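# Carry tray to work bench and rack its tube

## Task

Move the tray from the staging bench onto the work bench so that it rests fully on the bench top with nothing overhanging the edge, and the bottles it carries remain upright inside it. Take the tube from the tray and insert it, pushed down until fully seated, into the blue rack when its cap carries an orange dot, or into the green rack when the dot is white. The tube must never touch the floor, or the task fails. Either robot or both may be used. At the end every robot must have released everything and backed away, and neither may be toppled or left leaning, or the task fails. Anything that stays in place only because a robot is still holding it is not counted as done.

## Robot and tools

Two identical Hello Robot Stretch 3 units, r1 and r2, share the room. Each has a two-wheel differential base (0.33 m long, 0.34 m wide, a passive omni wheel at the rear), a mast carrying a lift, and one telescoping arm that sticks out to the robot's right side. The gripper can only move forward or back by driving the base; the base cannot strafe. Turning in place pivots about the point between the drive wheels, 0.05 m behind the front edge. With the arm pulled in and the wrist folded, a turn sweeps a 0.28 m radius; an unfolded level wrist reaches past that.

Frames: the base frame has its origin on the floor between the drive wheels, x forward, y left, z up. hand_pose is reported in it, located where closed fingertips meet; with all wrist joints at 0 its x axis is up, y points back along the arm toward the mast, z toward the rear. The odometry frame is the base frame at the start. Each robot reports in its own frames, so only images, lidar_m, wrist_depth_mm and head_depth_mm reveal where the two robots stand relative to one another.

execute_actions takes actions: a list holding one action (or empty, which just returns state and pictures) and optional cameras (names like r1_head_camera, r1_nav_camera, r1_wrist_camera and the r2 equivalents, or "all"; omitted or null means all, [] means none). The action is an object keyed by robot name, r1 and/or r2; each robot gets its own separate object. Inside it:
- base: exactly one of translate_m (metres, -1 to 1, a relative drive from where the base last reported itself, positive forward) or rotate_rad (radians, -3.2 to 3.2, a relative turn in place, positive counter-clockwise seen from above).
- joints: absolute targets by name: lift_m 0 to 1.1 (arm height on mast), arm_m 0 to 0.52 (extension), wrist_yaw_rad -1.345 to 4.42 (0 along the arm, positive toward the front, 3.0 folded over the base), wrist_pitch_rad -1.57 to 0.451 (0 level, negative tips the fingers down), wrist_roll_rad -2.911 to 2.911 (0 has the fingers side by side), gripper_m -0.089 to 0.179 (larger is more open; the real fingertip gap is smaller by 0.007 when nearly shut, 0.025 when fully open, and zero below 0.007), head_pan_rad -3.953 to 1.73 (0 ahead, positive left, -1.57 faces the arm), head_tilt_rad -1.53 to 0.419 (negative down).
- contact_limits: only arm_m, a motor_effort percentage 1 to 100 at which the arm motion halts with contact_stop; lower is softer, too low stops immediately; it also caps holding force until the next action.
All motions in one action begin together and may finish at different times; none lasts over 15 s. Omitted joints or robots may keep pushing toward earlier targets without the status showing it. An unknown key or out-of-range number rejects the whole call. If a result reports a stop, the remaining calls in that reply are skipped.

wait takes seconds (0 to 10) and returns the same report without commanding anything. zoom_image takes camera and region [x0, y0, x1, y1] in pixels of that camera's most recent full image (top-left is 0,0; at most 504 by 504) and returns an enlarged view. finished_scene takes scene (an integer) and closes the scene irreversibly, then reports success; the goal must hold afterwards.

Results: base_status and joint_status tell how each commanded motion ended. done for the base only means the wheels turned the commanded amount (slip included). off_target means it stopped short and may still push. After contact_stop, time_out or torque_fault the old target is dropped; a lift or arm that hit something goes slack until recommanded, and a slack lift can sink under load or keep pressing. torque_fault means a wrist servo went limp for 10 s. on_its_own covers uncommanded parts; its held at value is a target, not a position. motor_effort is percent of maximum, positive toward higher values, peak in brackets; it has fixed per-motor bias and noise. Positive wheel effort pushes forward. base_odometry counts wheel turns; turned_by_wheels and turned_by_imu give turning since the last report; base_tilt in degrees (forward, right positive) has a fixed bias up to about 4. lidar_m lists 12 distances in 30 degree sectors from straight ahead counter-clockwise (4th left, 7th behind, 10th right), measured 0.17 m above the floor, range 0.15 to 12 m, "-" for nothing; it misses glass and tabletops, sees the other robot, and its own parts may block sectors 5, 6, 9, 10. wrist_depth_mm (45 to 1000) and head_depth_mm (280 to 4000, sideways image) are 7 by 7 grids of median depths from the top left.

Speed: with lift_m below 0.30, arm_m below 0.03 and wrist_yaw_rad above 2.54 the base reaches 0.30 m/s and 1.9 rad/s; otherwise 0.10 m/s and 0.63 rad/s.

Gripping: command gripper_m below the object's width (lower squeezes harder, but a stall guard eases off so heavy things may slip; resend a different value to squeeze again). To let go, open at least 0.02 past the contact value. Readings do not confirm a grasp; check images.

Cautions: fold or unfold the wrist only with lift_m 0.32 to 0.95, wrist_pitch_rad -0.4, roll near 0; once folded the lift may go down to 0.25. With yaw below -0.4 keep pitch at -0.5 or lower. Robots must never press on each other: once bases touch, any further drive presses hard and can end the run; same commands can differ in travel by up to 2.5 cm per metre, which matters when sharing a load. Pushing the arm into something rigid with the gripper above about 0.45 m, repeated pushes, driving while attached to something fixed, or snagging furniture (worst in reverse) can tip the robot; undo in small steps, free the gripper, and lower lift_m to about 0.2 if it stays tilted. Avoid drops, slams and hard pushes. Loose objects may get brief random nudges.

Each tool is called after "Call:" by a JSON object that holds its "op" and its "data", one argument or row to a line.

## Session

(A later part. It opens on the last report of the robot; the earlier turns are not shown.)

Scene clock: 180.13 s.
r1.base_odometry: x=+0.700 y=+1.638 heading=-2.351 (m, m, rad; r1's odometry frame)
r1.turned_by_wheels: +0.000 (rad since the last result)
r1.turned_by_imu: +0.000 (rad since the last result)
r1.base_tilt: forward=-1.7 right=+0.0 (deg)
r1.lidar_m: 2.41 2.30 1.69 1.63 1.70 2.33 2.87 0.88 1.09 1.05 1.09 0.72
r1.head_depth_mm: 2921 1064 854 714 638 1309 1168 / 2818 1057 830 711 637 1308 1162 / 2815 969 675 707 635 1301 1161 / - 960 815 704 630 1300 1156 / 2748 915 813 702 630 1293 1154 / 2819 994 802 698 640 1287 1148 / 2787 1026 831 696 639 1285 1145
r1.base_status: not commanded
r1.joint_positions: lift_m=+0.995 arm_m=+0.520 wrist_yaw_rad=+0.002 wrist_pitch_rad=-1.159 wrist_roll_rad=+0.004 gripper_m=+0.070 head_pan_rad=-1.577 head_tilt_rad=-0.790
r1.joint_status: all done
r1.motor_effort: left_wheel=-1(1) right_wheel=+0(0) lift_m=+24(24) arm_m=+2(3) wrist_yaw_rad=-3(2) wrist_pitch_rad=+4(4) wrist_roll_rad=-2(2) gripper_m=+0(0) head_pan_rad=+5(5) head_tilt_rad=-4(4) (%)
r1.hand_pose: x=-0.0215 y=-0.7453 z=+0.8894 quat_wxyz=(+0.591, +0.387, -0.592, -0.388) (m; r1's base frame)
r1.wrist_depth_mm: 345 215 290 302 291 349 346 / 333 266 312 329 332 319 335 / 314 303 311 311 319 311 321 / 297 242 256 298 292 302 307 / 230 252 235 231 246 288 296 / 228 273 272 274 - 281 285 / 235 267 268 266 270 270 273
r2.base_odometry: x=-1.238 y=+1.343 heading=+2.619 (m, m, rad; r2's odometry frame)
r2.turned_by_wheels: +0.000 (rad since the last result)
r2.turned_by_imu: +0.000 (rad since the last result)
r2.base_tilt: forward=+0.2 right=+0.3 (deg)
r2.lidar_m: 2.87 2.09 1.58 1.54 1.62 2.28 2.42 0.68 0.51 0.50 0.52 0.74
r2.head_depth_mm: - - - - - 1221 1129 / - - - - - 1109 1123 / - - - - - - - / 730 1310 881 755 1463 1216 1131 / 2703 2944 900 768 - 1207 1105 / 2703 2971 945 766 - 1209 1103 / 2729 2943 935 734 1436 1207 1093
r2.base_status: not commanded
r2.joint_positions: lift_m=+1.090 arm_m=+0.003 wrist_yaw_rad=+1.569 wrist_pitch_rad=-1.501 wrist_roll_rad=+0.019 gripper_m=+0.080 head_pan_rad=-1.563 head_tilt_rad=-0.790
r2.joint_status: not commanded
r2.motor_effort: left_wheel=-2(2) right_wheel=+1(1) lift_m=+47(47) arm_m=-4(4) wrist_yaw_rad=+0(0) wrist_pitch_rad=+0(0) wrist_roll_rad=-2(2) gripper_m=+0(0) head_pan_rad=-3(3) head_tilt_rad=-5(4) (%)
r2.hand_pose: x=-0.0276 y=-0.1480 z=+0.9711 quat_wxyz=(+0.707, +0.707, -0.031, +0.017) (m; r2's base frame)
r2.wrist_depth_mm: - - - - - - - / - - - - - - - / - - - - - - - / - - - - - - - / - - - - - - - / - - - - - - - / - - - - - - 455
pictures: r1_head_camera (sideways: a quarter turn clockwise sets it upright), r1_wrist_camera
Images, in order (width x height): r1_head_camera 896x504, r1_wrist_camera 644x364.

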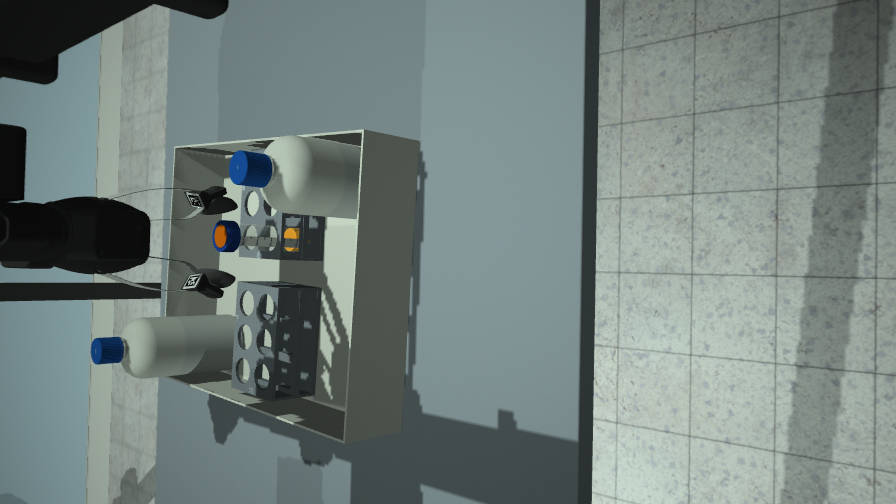

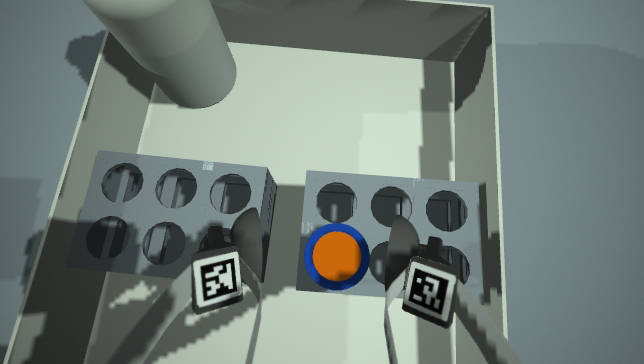

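Call:
{"op": "execute_actions", "data": {
  "actions": [
    {"r1":{"base":{"translate_m":-0.005},"joints":{"arm_m":0.51}}}
  ],
  "cameras": []
}}

Call:
{"op": "execute_actions", "data": {
  "actions": [
    {"r1":{"joints":{"gripper_m":0.0}}}
  ],
  "cameras": ["r1_head_camera","r1_wrist_camera"]
}}

Call:
{"op": "execute_actions", "data": {
  "actions": [
    {"r1":{"joints":{"lift_m":1.1}}}
  ],
  "cameras": ["r1_head_camera","r1_wrist_camera"]
}}

Scene clock: 188.67 s.
r1.base_odometry: x=+0.704 y=+1.641 heading=-2.351 (m, m, rad; r1's odometry frame)
r1.turned_by_wheels: +0.000 (rad since the last result)
r1.turned_by_imu: +0.000 (rad since the last result)
r1.base_tilt: forward=-1.7 right=+0.0 (deg)
r1.lidar_m: 2.41 2.30 1.69 1.63 1.70 2.33 2.86 0.88 1.08 1.05 1.09 0.72
r1.head_depth_mm: 2927 1065 856 716 639 1310 1166 / 2851 1055 851 712 636 1305 1162 / 2868 956 673 707 634 1299 1159 / - 954 815 705 632 1298 1156 / 2778 920 813 702 630 1291 1154 / 2834 937 806 699 640 1287 1149 / 2795 1030 831 696 637 1286 1143
r1.base_status: done
r1.joint_positions: lift_m=+0.995 arm_m=+0.510 wrist_yaw_rad=+0.002 wrist_pitch_rad=-1.158 wrist_roll_rad=+0.004 gripper_m=+0.070 head_pan_rad=-1.577 head_tilt_rad=-0.790
r1.joint_status: all done
r1.motor_effort: left_wheel=-1(5) right_wheel=+0(2) lift_m=+25(25) arm_m=-3(2) wrist_yaw_rad=-2(2) wrist_pitch_rad=+4(4) wrist_roll_rad=-2(1) gripper_m=+0(0) head_pan_rad=+5(5) head_tilt_rad=-5(4) (%)
r1.hand_pose: x=-0.0215 y=-0.7358 z=+0.8894 quat_wxyz=(+0.591, +0.387, -0.592, -0.388) (m; r1's base frame)
r1.wrist_depth_mm: 344 230 304 314 305 344 346 / 332 279 324 326 328 331 334 / 314 292 312 315 312 319 321 / 243 242 241 277 272 302 307 / 231 236 260 173 249 288 295 / 239 277 278 273 - 279 283 / 242 266 269 265 268 271 270
r2.base_odometry: x=-1.238 y=+1.343 heading=+2.619 (m, m, rad; r2's odometry frame)
r2.turned_by_wheels: +0.000 (rad since the last result)
r2.turned_by_imu: +0.000 (rad since the last result)
r2.base_tilt: forward=+0.2 right=+0.3 (deg)
r2.lidar_m: 2.87 2.10 1.58 1.53 1.61 2.29 2.42 0.68 0.51 0.50 0.52 0.74
r2.head_depth_mm: - - - - - 1224 1130 / - - - - - 1109 1121 / - - - - - - - / 738 1299 873 753 1466 1215 1127 / 2690 2960 899 768 - 1208 1103 / 2709 2996 943 767 - 1208 1101 / 2758 2939 935 735 1437 1206 1095
r2.base_status: not commanded
r2.joint_positions: lift_m=+1.090 arm_m=+0.003 wrist_yaw_rad=+1.569 wrist_pitch_rad=-1.501 wrist_roll_rad=+0.019 gripper_m=+0.080 head_pan_rad=-1.563 head_tilt_rad=-0.790
r2.joint_status: not commanded
r2.motor_effort: left_wheel=-2(2) right_wheel=+1(1) lift_m=+47(47) arm_m=-4(4) wrist_yaw_rad=+0(0) wrist_pitch_rad=+0(0) wrist_roll_rad=-2(2) gripper_m=+0(0) head_pan_rad=-3(3) head_tilt_rad=-5(5) (%)
r2.hand_pose: x=-0.0276 y=-0.1480 z=+0.9711 quat_wxyz=(+0.707, +0.707, -0.031, +0.017) (m; r2's base frame)
r2.wrist_depth_mm: - - - - - - - / - - - - - - - / - - - - - - - / - - - - - - - / - - - - - - - / - - - - - - - / - - - - - - 452
pictures: none
No camera images: the call's "cameras" was empty. Leave "cameras" out to get every camera's image.

Scene clock: 189.87 s.
r1.base_odometry: x=+0.704 y=+1.641 heading=-2.351 (m, m, rad; r1's odometry frame)
r1.turned_by_wheels: +0.000 (rad since the last result)
r1.turned_by_imu: +0.000 (rad since the last result)
r1.base_tilt: forward=-1.6 right=-0.1 (deg)
r1.lidar_m: 2.42 2.30 1.69 1.63 1.69 2.33 2.86 0.88 1.09 1.05 1.09 0.72
r1.head_depth_mm: 2919 1069 855 716 638 1306 1162 / 2851 1059 852 711 636 1304 1162 / 2862 970 674 707 634 1301 1159 / - 956 815 706 632 1295 1158 / 2746 917 814 702 631 1290 1154 / 2829 940 808 700 640 1289 1149 / 2816 1027 827 697 639 1283 1149
r1.base_status: not commanded
r1.joint_positions: lift_m=+0.995 arm_m=+0.510 wrist_yaw_rad=+0.002 wrist_pitch_rad=-1.157 wrist_roll_rad=+0.004 gripper_m=+0.001 head_pan_rad=-1.577 head_tilt_rad=-0.790
r1.joint_status: all done
r1.motor_effort: left_wheel=-1(1) right_wheel=+1(1) lift_m=+25(25) arm_m=-2(3) wrist_yaw_rad=-1(2) wrist_pitch_rad=+4(4) wrist_roll_rad=-1(1) gripper_m=-13(100) head_pan_rad=+5(5) head_tilt_rad=-4(3) (%)
r1.hand_pose: x=-0.0215 y=-0.7361 z=+0.8895 quat_wxyz=(+0.591, +0.386, -0.593, -0.388) (m; r1's base frame)
r1.wrist_depth_mm: 341 228 302 314 303 348 352 / 326 279 324 331 332 332 334 / 312 297 313 314 315 314 320 / 246 241 241 275 271 306 308 / 232 236 248 171 236 287 299 / 235 278 275 273 260 277 281 / 239 267 267 270 270 269 276
r2.base_odometry: x=-1.238 y=+1.343 heading=+2.619 (m, m, rad; r2's odometry frame)
r2.turned_by_wheels: +0.000 (rad since the last result)
r2.turned_by_imu: +0.000 (rad since the last result)
r2.base_tilt: forward=+0.2 right=+0.2 (deg)
r2.lidar_m: 2.86 2.09 1.58 1.53 1.61 2.28 2.42 0.68 0.51 0.50 0.53 0.74
r2.head_depth_mm: - - - - - 1226 1128 / - - - - - 1107 1121 / - - - - - - - / 738 1600 874 752 1464 1213 1132 / 2685 2941 902 767 - 1207 1105 / 2724 2960 945 765 - 1206 1102 / 2716 2924 936 736 1440 1206 1094
r2.base_status: not commanded
r2.joint_positions: lift_m=+1.090 arm_m=+0.003 wrist_yaw_rad=+1.569 wrist_pitch_rad=-1.501 wrist_roll_rad=+0.019 gripper_m=+0.080 head_pan_rad=-1.563 head_tilt_rad=-0.790
r2.joint_status: not commanded
r2.motor_effort: left_wheel=-2(2) right_wheel=+1(1) lift_m=+47(47) arm_m=-4(4) wrist_yaw_rad=+0(1) wrist_pitch_rad=+0(0) wrist_roll_rad=-2(2) gripper_m=+1(0) head_pan_rad=-3(3) head_tilt_rad=-5(5) (%)
r2.hand_pose: x=-0.0276 y=-0.1480 z=+0.9711 quat_wxyz=(+0.707, +0.707, -0.031, +0.017) (m; r2's base frame)
r2.wrist_depth_mm: - - - - - - - / - - - - - - - / - - - - - - - / - - - - - - - / - - - - - - - / - - - - - - - / - - - - - - 454
pictures: r1_head_camera (sideways: a quarter turn clockwise sets it upright), r1_wrist_camera
Images, in order (width x height): r1_head_camera 896x504, r1_wrist_camera 644x364.

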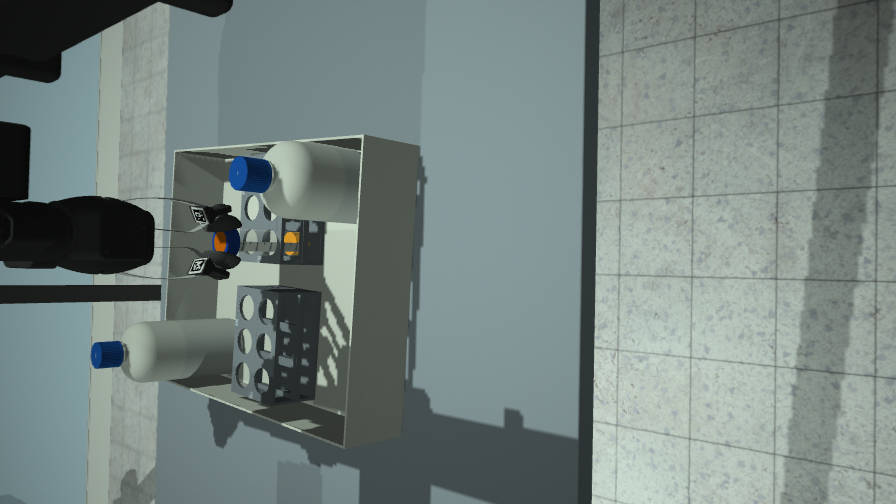

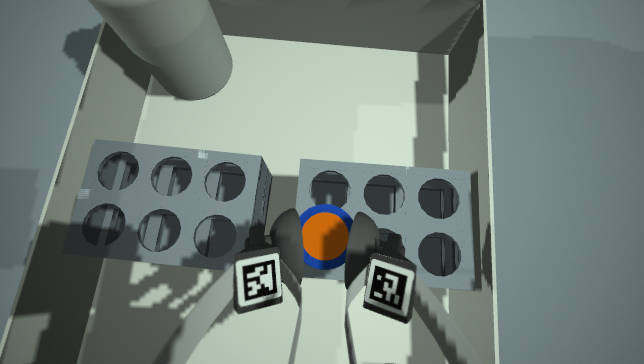

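Scene clock: 191.67 s.
r1.base_odometry: x=+0.704 y=+1.641 heading=-2.351 (m, m, rad; r1's odometry frame)
r1.turned_by_wheels: +0.000 (rad since the last result)
r1.turned_by_imu: +0.000 (rad since the last result)
r1.base_tilt: forward=-1.6 right=-0.1 (deg)
r1.lidar_m: 2.41 2.30 1.68 1.63 1.70 2.34 2.87 0.88 1.08 1.05 1.09 0.72
r1.head_depth_mm: 2832 1066 855 714 638 1315 1170 / 2813 1057 850 711 637 1307 1160 / 2805 971 673 709 633 1301 1154 / 2844 956 814 705 632 1299 1157 / 2778 918 813 703 629 1293 1151 / 2814 939 806 700 640 1293 1152 / 2805 1030 829 696 637 1288 1148
r1.base_status: not commanded
r1.joint_positions: lift_m=+1.099 arm_m=+0.510 wrist_yaw_rad=+0.002 wrist_pitch_rad=-1.157 wrist_roll_rad=+0.004 gripper_m=+0.001 head_pan_rad=-1.577 head_tilt_rad=-0.790
r1.joint_status: all done
r1.motor_effort: left_wheel=-1(1) right_wheel=+1(1) lift_m=+29(32) arm_m=-2(2) wrist_yaw_rad=-2(2) wrist_pitch_rad=+4(4) wrist_roll_rad=-2(1) gripper_m=-12(14) head_pan_rad=+5(5) head_tilt_rad=-5(4) (%)
r1.hand_pose: x=-0.0215 y=-0.7361 z=+0.9937 quat_wxyz=(+0.591, +0.386, -0.593, -0.388) (m; r1's base frame)
r1.wrist_depth_mm: 471 458 471 474 477 485 475 / 444 448 330 422 427 447 454 / 421 422 421 427 425 427 430 / 408 402 408 405 408 412 412 / 393 357 336 170 366 396 400 / 378 370 373 373 384 379 385 / 365 352 357 361 365 369 374
r2.base_odometry: x=-1.238 y=+1.343 heading=+2.619 (m, m, rad; r2's odometry frame)
r2.turned_by_wheels: +0.000 (rad since the last result)
r2.turned_by_imu: +0.000 (rad since the last result)
r2.base_tilt: forward=+0.1 right=+0.4 (deg)
r2.lidar_m: 2.87 2.10 1.57 1.54 1.61 2.28 2.42 0.68 0.51 0.50 0.52 0.74
r2.head_depth_mm: - - - - - 1222 1128 / - - - - - 1109 1121 / - - - - - - - / 2594 1539 882 753 1461 1214 1129 / 2693 2962 901 768 - 1205 1105 / 2699 2941 944 766 - 1211 1100 / 2712 2945 933 736 1433 1205 1096
r2.base_status: not commanded
r2.joint_positions: lift_m=+1.090 arm_m=+0.003 wrist_yaw_rad=+1.569 wrist_pitch_rad=-1.501 wrist_roll_rad=+0.019 gripper_m=+0.080 head_pan_rad=-1.563 head_tilt_rad=-0.790
r2.joint_status: not commanded
r2.motor_effort: left_wheel=-2(3) right_wheel=+1(1) lift_m=+47(48) arm_m=-4(4) wrist_yaw_rad=+0(0) wrist_pitch_rad=+0(0) wrist_roll_rad=-2(2) gripper_m=+0(0) head_pan_rad=-3(3) head_tilt_rad=-5(5) (%)
r2.hand_pose: x=-0.0276 y=-0.1480 z=+0.9711 quat_wxyz=(+0.707, +0.707, -0.031, +0.017) (m; r2's base frame)
r2.wrist_depth_mm: - - - - - - - / - - - - - - - / - - - - - - - / - - - - - - - / - - - - - - - / - - - - - - - / - - - - - - 457
pictures: r1_head_camera (sideways: a quarter turn clockwise sets it upright), r1_wrist_camera
Images, in order (width x height): r1_head_camera 896x504, r1_wrist_camera 644x364.

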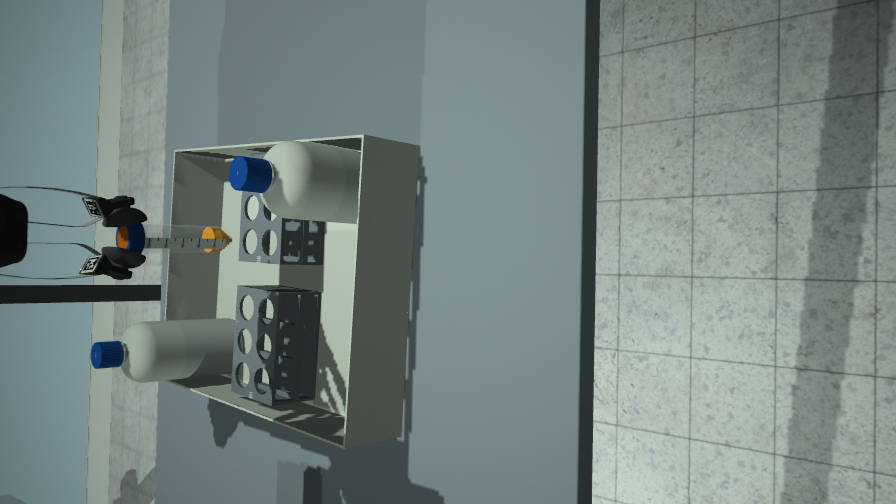

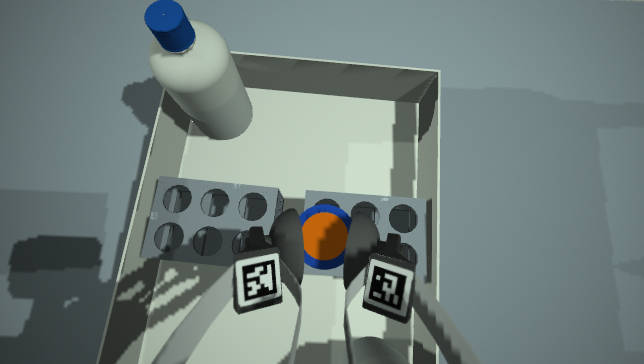

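Call:
{"op": "execute_actions", "data": {
  "actions": [
    {"r1":{"base":{"translate_m":0.42},"joints":{"arm_m":0.48}}}
  ],
  "cameras": ["r1_head_camera","r1_wrist_camera"]
}}

Scene clock: 206.17 s.
r1.base_odometry: x=+0.409 y=+1.343 heading=-2.351 (m, m, rad; r1's odometry frame)
r1.turned_by_wheels: +0.000 (rad since the last result)
r1.turned_by_imu: -0.002 (rad since the last result)
r1.base_tilt: forward=-1.7 right=+0.0 (deg)
r1.lidar_m: 1.99 2.30 1.69 1.63 1.69 2.32 3.28 1.26 1.09 1.05 0.44 2.23
r1.head_depth_mm: 2821 894 808 714 639 1306 1162 / 2776 1059 851 710 636 1305 1160 / 2842 1053 846 707 634 1306 1162 / 2828 992 817 705 645 1300 1156 / 2797 1040 808 703 644 1291 1155 / 2818 1031 835 699 641 1249 1135 / 2833 2488 854 697 637 1244 1148
r1.base_status: done
r1.joint_positions: lift_m=+1.099 arm_m=+0.480 wrist_yaw_rad=+0.002 wrist_pitch_rad=-1.157 wrist_roll_rad=+0.004 gripper_m=+0.001 head_pan_rad=-1.577 head_tilt_rad=-0.790
r1.joint_status: all done
r1.motor_effort: left_wheel=+0(4) right_wheel=+0(3) lift_m=+30(29) arm_m=-2(3) wrist_yaw_rad=-1(3) wrist_pitch_rad=+3(3) wrist_roll_rad=-1(2) gripper_m=-13(13) head_pan_rad=+5(5) head_tilt_rad=-4(4) (%)
r1.hand_pose: x=-0.0215 y=-0.7061 z=+0.9937 quat_wxyz=(+0.591, +0.386, -0.593, -0.388) (m; r1's base frame)
r1.wrist_depth_mm: - - 474 472 476 465 315 / - 447 449 442 454 430 329 / - 435 434 433 431 423 435 / - 407 372 403 413 406 355 / - 396 382 171 393 388 344 / - 379 379 377 385 376 376 / - 361 366 362 367 366 369
r2.base_odometry: x=-1.238 y=+1.343 heading=+2.619 (m, m, rad; r2's odometry frame)
r2.turned_by_wheels: +0.000 (rad since the last result)
r2.turned_by_imu: +0.001 (rad since the last result)
r2.base_tilt: forward=+0.1 right=+0.3 (deg)
r2.lidar_m: 2.87 2.10 1.58 1.54 1.62 2.28 2.42 0.68 0.51 0.50 0.52 0.74
r2.head_depth_mm: - - - - - 1222 1132 / - - - - - 1111 1120 / - - - - - - - / 2675 2912 883 754 1471 1213 1130 / 2689 2963 901 769 - 1205 1107 / 2707 2965 943 766 - 1207 1102 / 2732 2944 934 736 1440 1207 1093
r2.base_status: not commanded
r2.joint_positions: lift_m=+1.090 arm_m=+0.003 wrist_yaw_rad=+1.569 wrist_pitch_rad=-1.501 wrist_roll_rad=+0.019 gripper_m=+0.080 head_pan_rad=-1.563 head_tilt_rad=-0.790
r2.joint_status: not commanded
r2.motor_effort: left_wheel=-2(2) right_wheel=+1(1) lift_m=+47(47) arm_m=-4(4) wrist_yaw_rad=+0(0) wrist_pitch_rad=+0(0) wrist_roll_rad=-2(2) gripper_m=+0(0) head_pan_rad=-3(3) head_tilt_rad=-5(5) (%)
r2.hand_pose: x=-0.0276 y=-0.1480 z=+0.9711 quat_wxyz=(+0.707, +0.707, -0.031, +0.017) (m; r2's base frame)
r2.wrist_depth_mm: - - - - - - - / - - - - - - - / - - - - - - - / - - - - - - - / - - - - - - - / - - - - - - - / - - - - - - 452
pictures: r1_head_camera (sideways: a quarter turn clockwise sets it upright), r1_wrist_camera
Images, in order (width x height): r1_head_camera 896x504, r1_wrist_camera 644x364.

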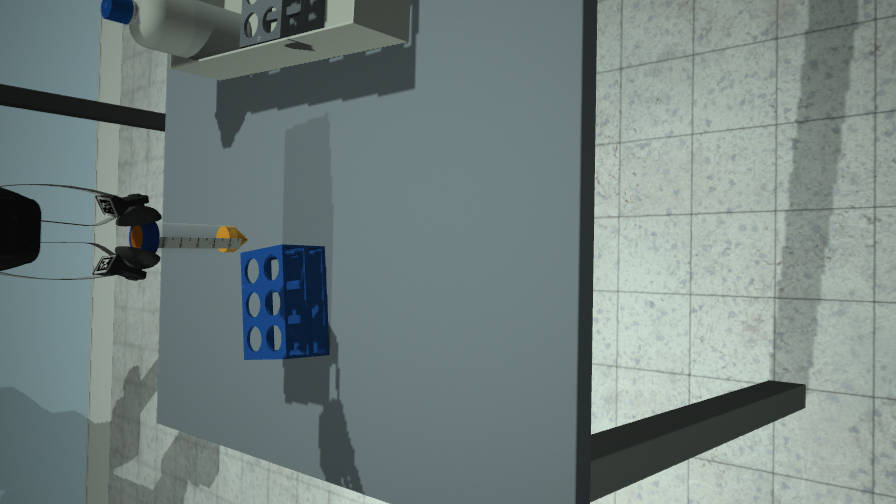

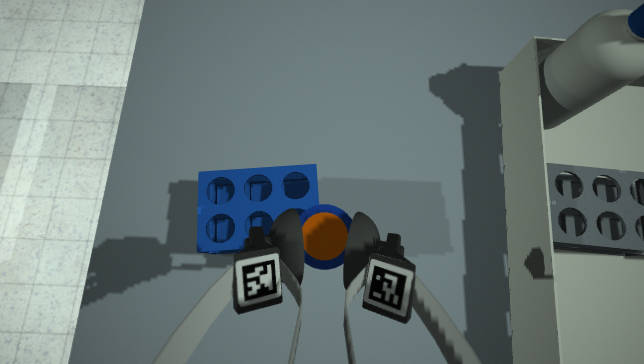

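Call:
{"op": "execute_actions", "data": {
  "actions": [
    {"r1":{"base":{"translate_m":0.068},"joints":{"arm_m":0.507,"lift_m":1.08}}}
  ],
  "cameras": ["r1_head_camera","r1_wrist_camera"]
}}

Scene clock: 212.87 s.
r1.base_odometry: x=+0.361 y=+1.295 heading=-2.351 (m, m, rad; r1's odometry frame)
r1.turned_by_wheels: +0.000 (rad since the last result)
r1.turned_by_imu: +0.000 (rad since the last result)
r1.base_tilt: forward=-1.6 right=+0.0 (deg)
r1.lidar_m: 1.93 2.30 1.69 1.63 1.69 2.33 3.33 1.33 1.09 0.45 0.42 2.16
r1.head_depth_mm: 2838 1029 857 712 641 1308 1166 / 2774 1060 850 711 637 1305 1159 / 2811 1052 824 708 635 1299 1158 / 2885 1009 813 705 646 1296 1155 / 2814 1039 816 703 643 1294 1151 / 2828 2413 834 700 640 1011 1145 / 2835 2487 2016 1654 1386 1287 1146
r1.base_status: done
r1.joint_positions: lift_m=+1.080 arm_m=+0.507 wrist_yaw_rad=+0.001 wrist_pitch_rad=-1.157 wrist_roll_rad=+0.004 gripper_m=+0.001 head_pan_rad=-1.577 head_tilt_rad=-0.790
r1.joint_status: all done
r1.motor_effort: left_wheel=+0(3) right_wheel=+0(4) lift_m=+25(26) arm_m=+2(4) wrist_yaw_rad=-1(3) wrist_pitch_rad=+3(4) wrist_roll_rad=-2(2) gripper_m=-13(12) head_pan_rad=+5(5) head_tilt_rad=-5(4) (%)
r1.hand_pose: x=-0.0215 y=-0.7325 z=+0.9745 quat_wxyz=(+0.591, +0.386, -0.593, -0.388) (m; r1's base frame)
r1.wrist_depth_mm: - - 448 452 444 454 453 / - - 423 424 428 429 365 / - - 408 407 414 408 362 / - - 391 390 390 397 371 / - - 377 172 381 381 346 / - 362 361 357 366 365 341 / - 350 352 348 347 348 336
r2.base_odometry: x=-1.238 y=+1.343 heading=+2.619 (m, m, rad; r2's odometry frame)
r2.turned_by_wheels: +0.000 (rad since the last result)
r2.turned_by_imu: +0.000 (rad since the last result)
r2.base_tilt: forward=+0.1 right=+0.4 (deg)
r2.lidar_m: 2.87 2.09 1.58 1.54 1.61 2.28 2.42 0.68 0.51 0.50 0.52 0.74
r2.head_depth_mm: - - - - - 1222 1126 / - - - - - 1109 1118 / - - - - - - - / 2665 2891 884 754 1469 1210 1131 / 2698 2926 901 769 - 1204 1103 / 2707 2957 944 765 - 1206 1101 / 2732 2949 931 734 1440 1202 1094
r2.base_status: not commanded
r2.joint_positions: lift_m=+1.090 arm_m=+0.003 wrist_yaw_rad=+1.569 wrist_pitch_rad=-1.501 wrist_roll_rad=+0.019 gripper_m=+0.080 head_pan_rad=-1.563 head_tilt_rad=-0.790
r2.joint_status: not commanded
r2.motor_effort: left_wheel=-2(2) right_wheel=+1(1) lift_m=+47(47) arm_m=-4(4) wrist_yaw_rad=-1(0) wrist_pitch_rad=+0(0) wrist_roll_rad=-2(2) gripper_m=+0(0) head_pan_rad=-3(3) head_tilt_rad=-5(5) (%)
r2.hand_pose: x=-0.0276 y=-0.1480 z=+0.9711 quat_wxyz=(+0.707, +0.707, -0.031, +0.017) (m; r2's base frame)
r2.wrist_depth_mm: - - - - - - - / - - - - - - - / - - - - - - - / - - - - - - - / - - - - - - - / - - - - - - - / - - - - - - 454
pictures: r1_head_camera (sideways: a quarter turn clockwise sets it upright), r1_wrist_camera
Images, in order (width x height): r1_head_camera 896x504, r1_wrist_camera 644x364.

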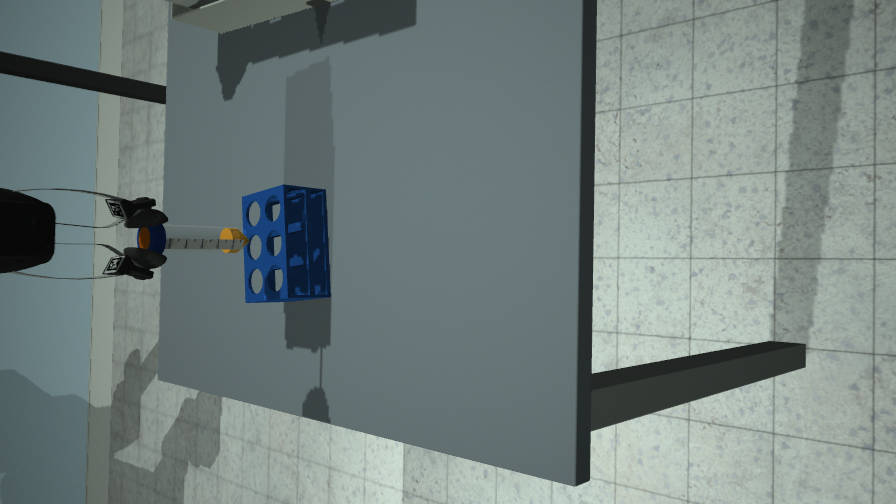

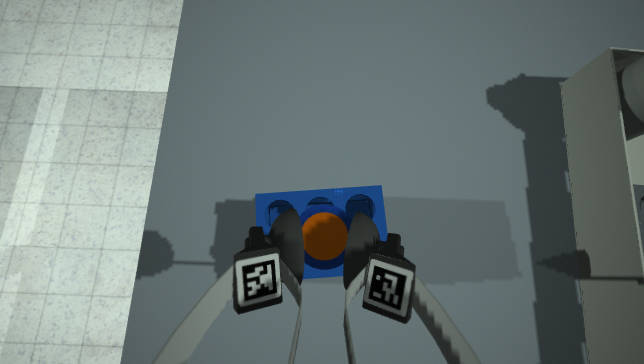

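Call:
{"op": "execute_actions", "data": {
  "actions": [
    {"r1":{"base":{"translate_m":0.003},"joints":{"lift_m":1.05}}}
  ],
  "cameras": ["r1_head_camera"]
}}

Call:
{"op": "zoom_image", "data": {
  "camera": "r1_head_camera",
  "region": [100, 150, 360, 330]
}}

Scene clock: 216.93 s.
r1.base_odometry: x=+0.359 y=+1.292 heading=-2.351 (m, m, rad; r1's odometry frame)
r1.turned_by_wheels: +0.000 (rad since the last result)
r1.turned_by_imu: +0.000 (rad since the last result)
r1.base_tilt: forward=-1.7 right=+0.0 (deg)
r1.lidar_m: 1.94 2.30 1.69 1.63 1.70 2.33 3.33 1.33 1.09 0.44 0.42 2.16
r1.head_depth_mm: 2838 1029 853 715 638 1304 1168 / 2781 1056 851 712 636 1308 1164 / 2884 1052 823 708 635 1302 1161 / 2897 1008 815 704 646 1303 1157 / 2815 1036 817 703 641 1294 1151 / 2818 2409 835 699 640 1221 1144 / 2838 2476 2019 1659 1378 1283 1143
r1.base_status: done
r1.joint_positions: lift_m=+1.050 arm_m=+0.507 wrist_yaw_rad=+0.001 wrist_pitch_rad=-1.157 wrist_roll_rad=+0.004 gripper_m=+0.001 head_pan_rad=-1.577 head_tilt_rad=-0.790
r1.joint_status: all done
r1.motor_effort: left_wheel=-1(3) right_wheel=+0(4) lift_m=+24(25) arm_m=+2(2) wrist_yaw_rad=-2(3) wrist_pitch_rad=+4(3) wrist_roll_rad=-1(1) gripper_m=-13(14) head_pan_rad=+5(4) head_tilt_rad=-5(5) (%)
r1.hand_pose: x=-0.0215 y=-0.7325 z=+0.9445 quat_wxyz=(+0.591, +0.386, -0.593, -0.388) (m; r1's base frame)
r1.wrist_depth_mm: - - 411 411 414 410 419 / - - 392 395 395 397 364 / - - 370 371 378 377 363 / - - 363 358 364 364 360 / - 352 343 171 352 350 340 / - 340 334 327 338 335 329 / - 324 320 319 317 321 320
r2.base_odometry: x=-1.238 y=+1.343 heading=+2.619 (m, m, rad; r2's odometry frame)
r2.turned_by_wheels: +0.000 (rad since the last result)
r2.turned_by_imu: +0.000 (rad since the last result)
r2.base_tilt: forward=+0.0 right=+0.3 (deg)
r2.lidar_m: 2.87 2.09 1.58 1.53 1.62 2.29 2.42 0.68 0.51 0.50 0.52 0.74
r2.head_depth_mm: - - - - - 1226 1130 / - - - - - 1108 1120 / - - - - - - - / 2671 2915 885 754 1471 1210 1128 / 2688 2942 899 767 - 1206 1104 / 2715 3008 945 768 - 1209 1099 / 2727 2953 932 733 1433 1206 1093
r2.base_status: not commanded
r2.joint_positions: lift_m=+1.090 arm_m=+0.003 wrist_yaw_rad=+1.569 wrist_pitch_rad=-1.501 wrist_roll_rad=+0.019 gripper_m=+0.080 head_pan_rad=-1.563 head_tilt_rad=-0.790
r2.joint_status: not commanded
r2.motor_effort: left_wheel=-2(2) right_wheel=+1(1) lift_m=+47(47) arm_m=-4(4) wrist_yaw_rad=+0(0) wrist_pitch_rad=+0(0) wrist_roll_rad=-2(2) gripper_m=+0(1) head_pan_rad=-3(3) head_tilt_rad=-4(4) (%)
r2.hand_pose: x=-0.0276 y=-0.1480 z=+0.9711 quat_wxyz=(+0.707, +0.707, -0.031, +0.017) (m; r2's base frame)
r2.wrist_depth_mm: - - - - - - - / - - - - - - - / - - - - - - - / - - - - - - - / - - - - - - - / - - - - - - - / - - - - - - 458
pictures: r1_head_camera (sideways: a quarter turn clockwise sets it upright)
Images, in order (width x height): r1_head_camera 896x504.

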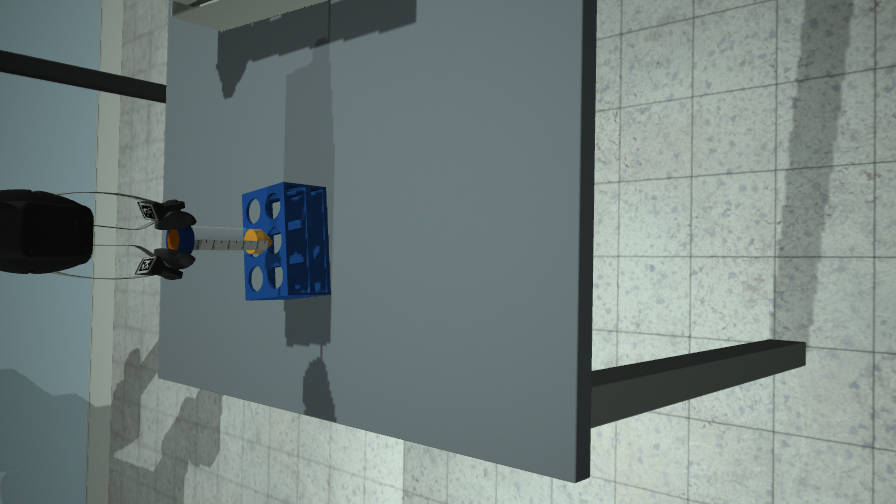

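Region (100, 150, 360, 330) of r1_head_camera's 896x504 image, scaled by 1.938, with more detail than that image has; it fills the top 349 rows of this view, and the rest is white.

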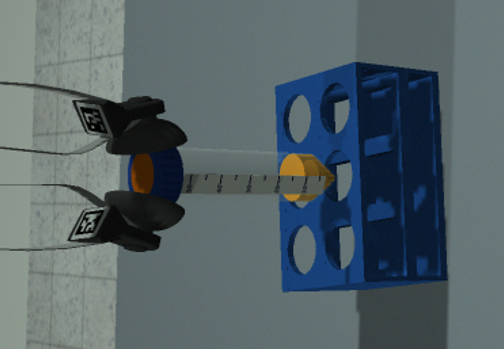

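Call:
{"op": "execute_actions", "data": {
  "actions": [
    {"r1":{"joints":{"arm_m":0.501}}}
  ],
  "cameras": []
}}

Call:
{"op": "execute_actions", "data": {
  "actions": [
    {"r1":{"joints":{"lift_m":1.02}}}
  ],
  "cameras": ["r1_head_camera"]
}}

Call:
{"op": "zoom_image", "data": {
  "camera": "r1_head_camera",
  "region": [100, 150, 360, 330]
}}

Scene clock: 220.60 s.
r1.base_odometry: x=+0.359 y=+1.292 heading=-2.351 (m, m, rad; r1's odometry frame)
r1.turned_by_wheels: +0.000 (rad since the last result)
r1.turned_by_imu: +0.000 (rad since the last result)
r1.base_tilt: forward=-1.8 right=+0.0 (deg)
r1.lidar_m: 1.93 2.30 1.69 1.63 1.70 2.33 3.33 1.33 1.09 0.44 0.42 2.16
r1.head_depth_mm: 2822 1028 854 715 639 1309 1164 / 2780 1060 848 711 636 1303 1164 / 2828 1050 824 707 635 1302 1155 / 2924 1010 812 705 645 1294 1156 / 2820 1039 818 703 643 1293 1153 / 2818 2408 834 700 640 1222 1144 / 2810 2486 2020 1659 1381 1278 1142
r1.base_status: not commanded
r1.joint_positions: lift_m=+1.050 arm_m=+0.501 wrist_yaw_rad=+0.001 wrist_pitch_rad=-1.157 wrist_roll_rad=+0.004 gripper_m=+0.001 head_pan_rad=-1.577 head_tilt_rad=-0.790
r1.joint_status: all done
r1.motor_effort: left_wheel=+0(1) right_wheel=+0(0) lift_m=+24(25) arm_m=-2(2) wrist_yaw_rad=-1(2) wrist_pitch_rad=+4(3) wrist_roll_rad=-2(1) gripper_m=-13(13) head_pan_rad=+5(5) head_tilt_rad=-4(4) (%)
r1.hand_pose: x=-0.0215 y=-0.7271 z=+0.9445 quat_wxyz=(+0.591, +0.386, -0.593, -0.388) (m; r1's base frame)
r1.wrist_depth_mm: - - 411 420 412 418 415 / - - 387 394 396 398 371 / - - 373 376 383 377 364 / - - 359 351 362 359 355 / - 349 349 171 345 345 341 / - 335 337 333 338 332 331 / - 321 321 326 321 319 320
r2.base_odometry: x=-1.238 y=+1.343 heading=+2.619 (m, m, rad; r2's odometry frame)
r2.turned_by_wheels: +0.000 (rad since the last result)
r2.turned_by_imu: +0.000 (rad since the last result)
r2.base_tilt: forward=+0.1 right=+0.3 (deg)
r2.lidar_m: 2.87 2.10 1.58 1.53 1.62 2.28 2.42 0.68 0.51 0.50 0.52 0.74
r2.head_depth_mm: - - - - - 1221 1131 / - - - - - 1113 1119 / - - - - - - - / 2700 2940 884 753 1472 1212 1129 / 2703 2951 897 769 - 1205 1106 / 2686 2955 943 768 - 1214 1098 / 2701 2932 934 735 1431 1202 1094
r2.base_status: not commanded
r2.joint_positions: lift_m=+1.090 arm_m=+0.003 wrist_yaw_rad=+1.569 wrist_pitch_rad=-1.501 wrist_roll_rad=+0.019 gripper_m=+0.080 head_pan_rad=-1.563 head_tilt_rad=-0.790
r2.joint_status: not commanded
r2.motor_effort: left_wheel=-2(2) right_wheel=+1(1) lift_m=+48(47) arm_m=-4(4) wrist_yaw_rad=+0(0) wrist_pitch_rad=+0(0) wrist_roll_rad=-2(2) gripper_m=+1(0) head_pan_rad=-3(3) head_tilt_rad=-5(5) (%)
r2.hand_pose: x=-0.0276 y=-0.1480 z=+0.9711 quat_wxyz=(+0.707, +0.707, -0.031, +0.017) (m; r2's base frame)
r2.wrist_depth_mm: - - - - - - - / - - - - - - - / - - - - - - - / - - - - - - - / - - - - - - - / - - - - - - - / - - - - - - 457
pictures: none
No camera images: the call's "cameras" was empty. Leave "cameras" out to get every camera's image.

Scene clock: 221.67 s.
r1.base_odometry: x=+0.359 y=+1.292 heading=-2.351 (m, m, rad; r1's odometry frame)
r1.turned_by_wheels: +0.000 (rad since the last result)
r1.turned_by_imu: +0.000 (rad since the last result)
r1.base_tilt: forward=-1.7 right=+0.0 (deg)
r1.lidar_m: 1.93 2.29 1.69 1.63 1.70 2.33 3.35 1.33 1.09 0.44 0.42 2.16
r1.head_depth_mm: 2818 1031 854 712 639 1310 1168 / 2771 1059 851 710 637 1307 1163 / 2819 1053 823 709 635 1303 1156 / - 1063 813 706 645 1301 1155 / 2831 1039 816 703 643 1296 1153 / 2820 2422 836 700 640 1222 1144 / 2820 2480 2016 1658 1376 1287 1145
r1.base_status: not commanded
r1.joint_positions: lift_m=+1.020 arm_m=+0.501 wrist_yaw_rad=+0.001 wrist_pitch_rad=-1.157 wrist_roll_rad=+0.004 gripper_m=+0.001 head_pan_rad=-1.577 head_tilt_rad=-0.790
r1.joint_status: all done
r1.motor_effort: left_wheel=-1(0) right_wheel=+0(0) lift_m=+25(24) arm_m=-2(2) wrist_yaw_rad=-2(2) wrist_pitch_rad=+4(3) wrist_roll_rad=-1(2) gripper_m=-13(13) head_pan_rad=+5(5) head_tilt_rad=-5(5) (%)
r1.hand_pose: x=-0.0215 y=-0.7271 z=+0.9145 quat_wxyz=(+0.591, +0.386, -0.593, -0.388) (m; r1's base frame)
r1.wrist_depth_mm: - - 373 373 381 380 380 / - - 359 363 360 364 350 / - 351 341 342 343 352 348 / - 335 330 298 329 332 335 / - 317 318 172 313 320 323 / - 303 307 305 309 308 307 / 947 295 294 294 293 293 298
r2.base_odometry: x=-1.238 y=+1.343 heading=+2.619 (m, m, rad; r2's odometry frame)
r2.turned_by_wheels: +0.000 (rad since the last result)
r2.turned_by_imu: +0.000 (rad since the last result)
r2.base_tilt: forward=+0.0 right=+0.2 (deg)
r2.lidar_m: 2.87 2.09 1.58 1.53 1.61 2.29 2.42 0.68 0.51 0.50 0.52 0.74
r2.head_depth_mm: - - - - - 1220 1132 / - - - - - 1111 1120 / - - - - - - - / 2678 2929 885 753 1465 1214 1126 / 2699 2959 898 769 - 1207 1105 / 2694 2968 945 767 - 1210 1100 / 2726 2961 934 735 1439 1207 1098
r2.base_status: not commanded
r2.joint_positions: lift_m=+1.090 arm_m=+0.003 wrist_yaw_rad=+1.569 wrist_pitch_rad=-1.501 wrist_roll_rad=+0.019 gripper_m=+0.080 head_pan_rad=-1.563 head_tilt_rad=-0.790
r2.joint_status: not commanded
r2.motor_effort: left_wheel=-2(2) right_wheel=+1(1) lift_m=+47(47) arm_m=-4(4) wrist_yaw_rad=+0(0) wrist_pitch_rad=+0(0) wrist_roll_rad=-2(2) gripper_m=+0(0) head_pan_rad=-3(3) head_tilt_rad=-5(4) (%)
r2.hand_pose: x=-0.0276 y=-0.1480 z=+0.9711 quat_wxyz=(+0.707, +0.707, -0.031, +0.017) (m; r2's base frame)
r2.wrist_depth_mm: - - - - - - - / - - - - - - - / - - - - - - - / - - - - - - - / - - - - - - - / - - - - - - - / - - - - - - 458
pictures: r1_head_camera (sideways: a quarter turn clockwise sets it upright)
Images, in order (width x height): r1_head_camera 896x504.

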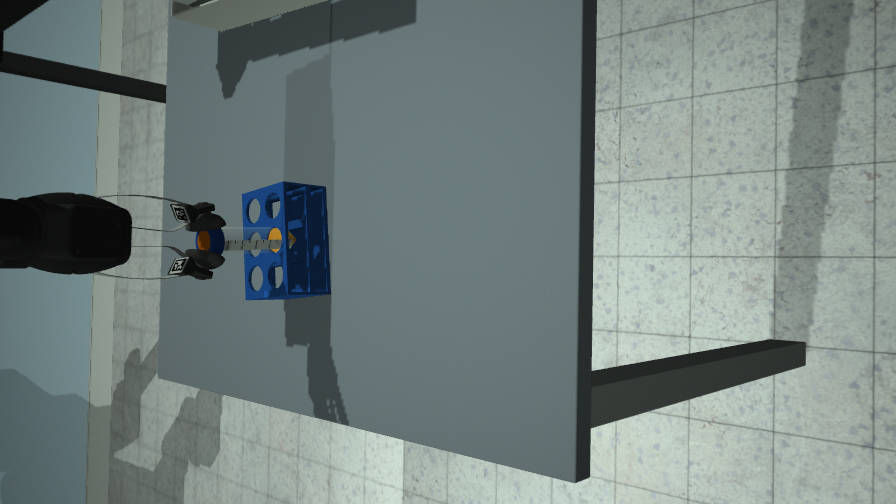

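Region (100, 150, 360, 330) of r1_head_camera's 896x504 image, scaled by 1.938, with more detail than that image has; it fills the top 349 rows of this view, and the rest is white.

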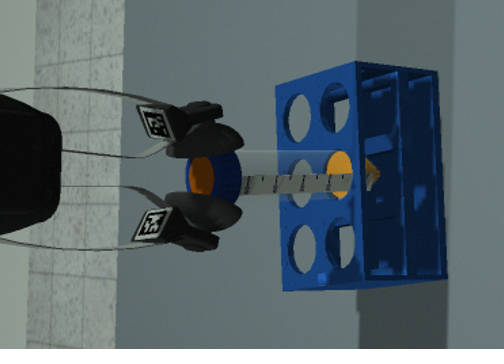

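In. Continue down, release, retreat.

Call:
{"op": "execute_actions", "data": {
  "actions": [
    {"r1":{"joints":{"lift_m":0.993}}}
  ],
  "cameras": []
}}

Call:
{"op": "execute_actions", "data": {
  "actions": [
    {"r1":{"joints":{"gripper_m":0.07}}}
  ],
  "cameras": []
}}

Call:
{"op": "execute_actions", "data": {
  "actions": [
    {"r1":{"joints":{"lift_m":1.08}}}
  ],
  "cameras": []
}}

Call:
{"op": "execute_actions", "data": {
  "actions": [
    {"r1":{"joints":{"arm_m":0.1}}}
  ],
  "cameras": ["r1_head_camera","r1_nav_camera"]
}}

Call:
{"op": "zoom_image", "data": {
  "camera": "r1_head_camera",
  "region": [100, 150, 360, 330]
}}

Scene clock: 226.27 s.
r1.base_odometry: x=+0.359 y=+1.292 heading=-2.351 (m, m, rad; r1's odometry frame)
r1.turned_by_wheels: +0.000 (rad since the last result)
r1.turned_by_imu: +0.000 (rad since the last result)
r1.base_tilt: forward=-1.6 right=+0.0 (deg)
r1.lidar_m: 1.93 2.30 1.68 1.63 1.69 2.33 3.33 1.33 1.09 0.45 0.42 2.16
r1.head_depth_mm: - 1028 853 714 640 1309 1165 / 2792 1057 853 712 636 1302 1161 / 2890 1053 823 708 636 1303 1159 / 2806 1045 814 706 646 1300 1156 / 2820 1037 816 702 642 1295 1150 / 2813 2411 835 699 641 1226 1146 / 2801 2493 2016 1658 1384 1286 1146
r1.base_status: not commanded
r1.joint_positions: lift_m=+0.993 arm_m=+0.501 wrist_yaw_rad=+0.001 wrist_pitch_rad=-1.155 wrist_roll_rad=+0.004 gripper_m=+0.001 head_pan_rad=-1.577 head_tilt_rad=-0.790
r1.joint_status: all done
r1.motor_effort: left_wheel=-2(2) right_wheel=+1(1) lift_m=+24(25) arm_m=-2(3) wrist_yaw_rad=-2(2) wrist_pitch_rad=+3(4) wrist_roll_rad=-2(2) gripper_m=-13(13) head_pan_rad=+5(5) head_tilt_rad=-5(5) (%)
r1.hand_pose: x=-0.0215 y=-0.7277 z=+0.8877 quat_wxyz=(+0.591, +0.386, -0.593, -0.387) (m; r1's base frame)
r1.wrist_depth_mm: - - 350 343 345 348 349 / - 333 328 331 332 333 336 / - 316 313 315 318 317 320 / - 301 301 245 302 306 306 / - 287 287 171 287 290 292 / 994 278 281 275 283 280 286 / 948 268 266 268 270 270 270
r2.base_odometry: x=-1.238 y=+1.343 heading=+2.619 (m, m, rad; r2's odometry frame)
r2.turned_by_wheels: +0.000 (rad since the last result)
r2.turned_by_imu: +0.000 (rad since the last result)
r2.base_tilt: forward=+0.0 right=+0.4 (deg)
r2.lidar_m: 2.87 2.10 1.58 1.54 1.62 2.28 2.41 0.68 0.51 0.50 0.52 0.74
r2.head_depth_mm: - - - - - 1228 1132 / - - - - - 1111 1120 / - - - - - - - / 2683 2907 884 752 1470 1218 1131 / 2721 2946 896 768 - 1207 1106 / 2696 2980 941 768 - 1217 1098 / 2731 2935 932 736 1440 1202 1095
r2.base_status: not commanded
r2.joint_positions: lift_m=+1.090 arm_m=+0.003 wrist_yaw_rad=+1.569 wrist_pitch_rad=-1.501 wrist_roll_rad=+0.019 gripper_m=+0.080 head_pan_rad=-1.563 head_tilt_rad=-0.790
r2.joint_status: not commanded
r2.motor_effort: left_wheel=-2(2) right_wheel=+1(1) lift_m=+47(47) arm_m=-4(4) wrist_yaw_rad=+0(0) wrist_pitch_rad=+0(0) wrist_roll_rad=-2(2) gripper_m=+0(1) head_pan_rad=-3(3) head_tilt_rad=-5(5) (%)
r2.hand_pose: x=-0.0276 y=-0.1480 z=+0.9711 quat_wxyz=(+0.707, +0.707, -0.031, +0.017) (m; r2's base frame)
r2.wrist_depth_mm: - - - - - - - / - - - - - - - / - - - - - - - / - - - - - - - / - - - - - - - / - - - - - - - / - - - - - - 456
pictures: none
No camera images: the call's "cameras" was empty. Leave "cameras" out to get every camera's image.

Scene clock: 227.47 s.
r1.base_odometry: x=+0.359 y=+1.292 heading=-2.351 (m, m, rad; r1's odometry frame)
r1.turned_by_wheels: +0.000 (rad since the last result)
r1.turned_by_imu: +0.000 (rad since the last result)
r1.base_tilt: forward=-1.7 right=+0.0 (deg)
r1.lidar_m: 1.93 2.31 1.68 1.63 1.69 2.33 3.34 1.33 1.09 0.44 0.42 2.16
r1.head_depth_mm: - 1031 856 715 640 1307 1166 / 2765 1061 853 712 637 1305 1163 / 2865 1051 824 709 635 1303 1158 / 2809 1012 813 704 645 1299 1157 / 2830 1039 816 702 643 1298 1151 / 2830 2412 836 699 640 1224 1148 / 2816 2488 2013 1664 1381 1285 1145
r1.base_status: not commanded
r1.joint_positions: lift_m=+0.993 arm_m=+0.501 wrist_yaw_rad=+0.001 wrist_pitch_rad=-1.155 wrist_roll_rad=+0.004 gripper_m=+0.070 head_pan_rad=-1.577 head_tilt_rad=-0.790
r1.joint_status: all done
r1.motor_effort: left_wheel=-1(1) right_wheel=+1(1) lift_m=+24(25) arm_m=-2(3) wrist_yaw_rad=-2(2) wrist_pitch_rad=+2(2) wrist_roll_rad=-2(1) gripper_m=+1(100) head_pan_rad=+5(5) head_tilt_rad=-4(4) (%)
r1.hand_pose: x=-0.0215 y=-0.7277 z=+0.8877 quat_wxyz=(+0.591, +0.386, -0.593, -0.387) (m; r1's base frame)
r1.wrist_depth_mm: - 354 344 347 348 350 352 / - 335 329 330 331 330 337 / - 316 316 318 316 317 318 / - 302 300 247 300 304 307 / - 289 290 174 286 295 292 / 985 278 273 275 - 282 284 / 954 269 266 270 270 271 271
r2.base_odometry: x=-1.238 y=+1.343 heading=+2.619 (m, m, rad; r2's odometry frame)
r2.turned_by_wheels: +0.000 (rad since the last result)
r2.turned_by_imu: +0.000 (rad since the last result)
r2.base_tilt: forward=+0.1 right=+0.1 (deg)
r2.lidar_m: 2.87 2.09 1.58 1.54 1.61 2.29 2.42 0.68 0.51 0.50 0.52 0.74
r2.head_depth_mm: - - - - - 1225 1128 / - - - - - 1112 1120 / - - - - - - - / 2685 2946 883 753 1472 1215 1132 / 2687 2957 899 767 - 1207 1103 / 2717 2975 944 767 - 1211 1094 / 2743 2938 935 734 1439 1207 1099
r2.base_status: not commanded
r2.joint_positions: lift_m=+1.090 arm_m=+0.003 wrist_yaw_rad=+1.569 wrist_pitch_rad=-1.501 wrist_roll_rad=+0.019 gripper_m=+0.080 head_pan_rad=-1.563 head_tilt_rad=-0.790
r2.joint_status: not commanded
r2.motor_effort: left_wheel=-2(2) right_wheel=+1(1) lift_m=+48(47) arm_m=-4(4) wrist_yaw_rad=-1(0) wrist_pitch_rad=+0(0) wrist_roll_rad=-2(2) gripper_m=+0(0) head_pan_rad=-3(3) head_tilt_rad=-5(4) (%)
r2.hand_pose: x=-0.0276 y=-0.1480 z=+0.9711 quat_wxyz=(+0.707, +0.707, -0.031, +0.017) (m; r2's base frame)
r2.wrist_depth_mm: - - - - - - - / - - - - - - - / - - - - - - - / - - - - - - - / - - - - - - - / - - - - - - - / - - - - - - 454
pictures: none
No camera images: the call's "cameras" was empty. Leave "cameras" out to get every camera's image.

Scene clock: 229.10 s.
r1.base_odometry: x=+0.359 y=+1.292 heading=-2.351 (m, m, rad; r1's odometry frame)
r1.turned_by_wheels: +0.000 (rad since the last result)
r1.turned_by_imu: +0.000 (rad since the last result)
r1.base_tilt: forward=-1.6 right=+0.0 (deg)
r1.lidar_m: 1.93 2.30 1.69 1.63 1.69 2.33 3.33 1.33 1.09 0.44 0.42 2.16
r1.head_depth_mm: 2826 1033 855 715 639 1309 1166 / 2775 1059 851 710 637 1309 1163 / 2810 1052 824 708 635 1297 1160 / 2888 1043 812 706 645 1296 1157 / 2819 1036 816 702 643 1290 1151 / 2787 2429 836 699 640 1224 1146 / 2797 2503 2011 1654 1384 1289 1143
r1.base_status: not commanded
r1.joint_positions: lift_m=+1.080 arm_m=+0.501 wrist_yaw_rad=+0.001 wrist_pitch_rad=-1.155 wrist_roll_rad=+0.004 gripper_m=+0.070 head_pan_rad=-1.577 head_tilt_rad=-0.790
r1.joint_status: all done
r1.motor_effort: left_wheel=-1(0) right_wheel=+1(1) lift_m=+29(32) arm_m=-3(3) wrist_yaw_rad=-1(1) wrist_pitch_rad=+3(3) wrist_roll_rad=-1(2) gripper_m=+1(0) head_pan_rad=+5(5) head_tilt_rad=-5(5) (%)
r1.hand_pose: x=-0.0215 y=-0.7277 z=+0.9744 quat_wxyz=(+0.591, +0.386, -0.593, -0.387) (m; r1's base frame)
r1.wrist_depth_mm: - - 447 451 446 449 457 / - - 425 431 422 435 368 / - - 409 407 404 412 367 / - - 388 393 393 393 355 / - - 371 316 377 380 351 / - - 357 355 - 362 342 / - - 346 350 350 349 339
r2.base_odometry: x=-1.238 y=+1.343 heading=+2.619 (m, m, rad; r2's odometry frame)
r2.turned_by_wheels: +0.000 (rad since the last result)
r2.turned_by_imu: +0.000 (rad since the last result)
r2.base_tilt: forward=+0.2 right=+0.3 (deg)
r2.lidar_m: 2.87 2.10 1.58 1.53 1.62 2.29 2.42 0.68 0.51 0.50 0.52 0.74
r2.head_depth_mm: - - - - - 1226 1126 / - - - - - 1108 1120 / - - - - - - - / 2668 2940 885 754 1475 1212 1128 / 2691 2953 898 768 - 1206 1106 / 2679 2963 944 769 - 1212 1100 / 2715 2944 935 736 1431 1206 1093
r2.base_status: not commanded
r2.joint_positions: lift_m=+1.090 arm_m=+0.003 wrist_yaw_rad=+1.569 wrist_pitch_rad=-1.501 wrist_roll_rad=+0.019 gripper_m=+0.080 head_pan_rad=-1.563 head_tilt_rad=-0.790
r2.joint_status: not commanded
r2.motor_effort: left_wheel=-2(2) right_wheel=+1(1) lift_m=+48(47) arm_m=-4(4) wrist_yaw_rad=+0(0) wrist_pitch_rad=+0(0) wrist_roll_rad=-2(2) gripper_m=+1(0) head_pan_rad=-3(3) head_tilt_rad=-5(5) (%)
r2.hand_pose: x=-0.0276 y=-0.1480 z=+0.9711 quat_wxyz=(+0.707, +0.707, -0.031, +0.017) (m; r2's base frame)
r2.wrist_depth_mm: - - - - - - - / - - - - - - - / - - - - - - - / - - - - - - - / - - - - - - - / - - - - - - - / - - - - - - 454
pictures: none
No camera images: the call's "cameras" was empty. Leave "cameras" out to get every camera's image.

Scene clock: 233.23 s.
r1.base_odometry: x=+0.359 y=+1.292 heading=-2.351 (m, m, rad; r1's odometry frame)
r1.turned_by_wheels: +0.000 (rad since the last result)
r1.turned_by_imu: +0.000 (rad since the last result)
r1.base_tilt: forward=-1.6 right=-0.1 (deg)
r1.lidar_m: 1.94 2.30 1.69 1.63 1.69 2.32 3.35 1.33 1.09 0.44 0.42 2.16
r1.head_depth_mm: - 965 857 714 640 1303 1162 / - - 842 711 636 1311 1163 / - - - 676 647 1299 1158 / 2779 - - 689 646 1299 1155 / 2840 1038 827 700 643 1292 1149 / 2823 2430 835 699 640 1222 1147 / 2811 2498 2024 1660 1384 1287 1148
r1.base_status: not commanded
r1.joint_positions: lift_m=+1.080 arm_m=+0.100 wrist_yaw_rad=+0.001 wrist_pitch_rad=-1.155 wrist_roll_rad=+0.004 gripper_m=+0.070 head_pan_rad=-1.577 head_tilt_rad=-0.790
r1.joint_status: all done
r1.motor_effort: left_wheel=-1(2) right_wheel=+1(1) lift_m=+30(29) arm_m=-2(3) wrist_yaw_rad=-2(1) wrist_pitch_rad=+2(3) wrist_roll_rad=-1(1) gripper_m=-1(0) head_pan_rad=+5(5) head_tilt_rad=-5(4) (%)
r1.hand_pose: x=-0.0215 y=-0.3267 z=+0.9744 quat_wxyz=(+0.591, +0.386, -0.593, -0.387) (m; r1's base frame)
r1.wrist_depth_mm: - - 465 448 455 456 409 / - - 427 430 436 432 427 / - - 409 407 415 411 416 / - - 390 396 397 392 400 / - - - - 393 - - / - - - - - - - / - - - - - - -
r2.base_odometry: x=-1.238 y=+1.343 heading=+2.619 (m, m, rad; r2's odometry frame)
r2.turned_by_wheels: +0.000 (rad since the last result)
r2.turned_by_imu: +0.000 (rad since the last result)
r2.base_tilt: forward=+0.0 right=+0.3 (deg)
r2.lidar_m: 2.87 2.09 1.58 1.54 1.61 2.28 2.42 0.68 0.51 0.50 0.52 0.74
r2.head_depth_mm: - - - - - 1220 1133 / - - - - - 1111 1119 / - - - - - - - / 2684 2922 885 752 1470 1215 1132 / 2687 2957 901 764 - 1204 1104 / 2697 2976 943 766 - 1211 1100 / 2707 2955 933 735 1439 1209 1091
r2.base_status: not commanded
r2.joint_positions: lift_m=+1.090 arm_m=+0.003 wrist_yaw_rad=+1.569 wrist_pitch_rad=-1.501 wrist_roll_rad=+0.019 gripper_m=+0.080 head_pan_rad=-1.563 head_tilt_rad=-0.790
r2.joint_status: not commanded
r2.motor_effort: left_wheel=-2(2) right_wheel=+1(1) lift_m=+47(47) arm_m=-4(4) wrist_yaw_rad=+0(0) wrist_pitch_rad=+0(0) wrist_roll_rad=-2(2) gripper_m=+0(0) head_pan_rad=-3(3) head_tilt_rad=-5(5) (%)
r2.hand_pose: x=-0.0276 y=-0.1480 z=+0.9711 quat_wxyz=(+0.707, +0.707, -0.031, +0.017) (m; r2's base frame)
r2.wrist_depth_mm: - - - - - - - / - - - - - - - / - - - - - - - / - - - - - - - / - - - - - - - / - - - - - - - / - - - - - - 455
pictures: r1_head_camera (sideways: a quarter turn clockwise sets it upright), r1_nav_camera (sideways: a quarter turn counterclockwise sets it upright)
Images, in order (width x height): r1_head_camera 896x504, r1_nav_camera 672x504.

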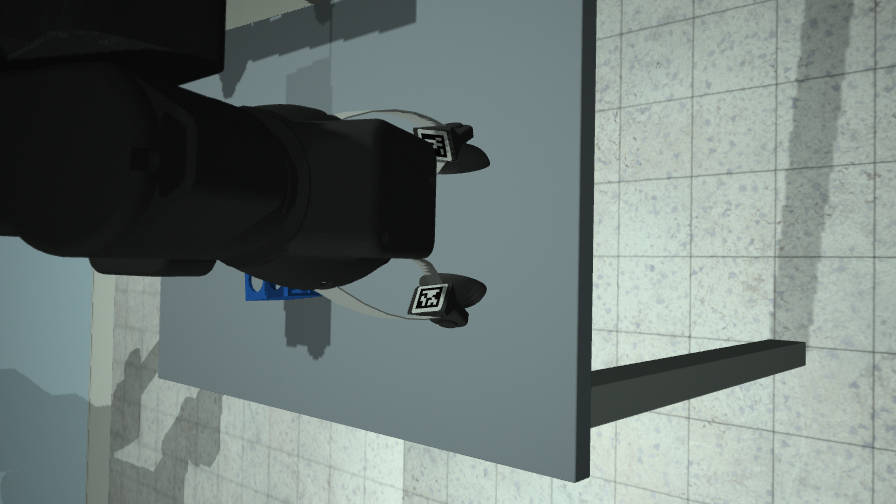

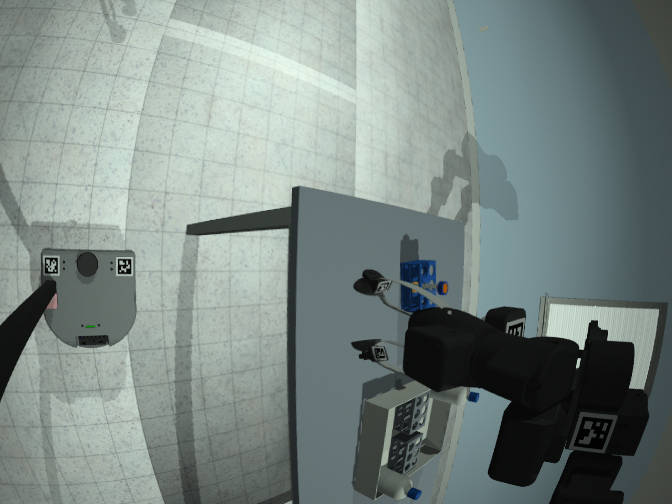

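Region (100, 150, 360, 330) of r1_head_camera's 896x504 image, scaled by 1.938, with more detail than that image has; it fills the top 349 rows of this view, and the rest is white.

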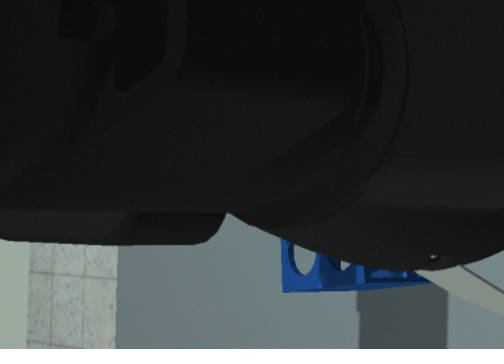

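The tube dropped slightly on release (seated).

Call:
{"op": "finished_scene", "data": {
  "scene": 1
}}

The scene is finished: the task was done.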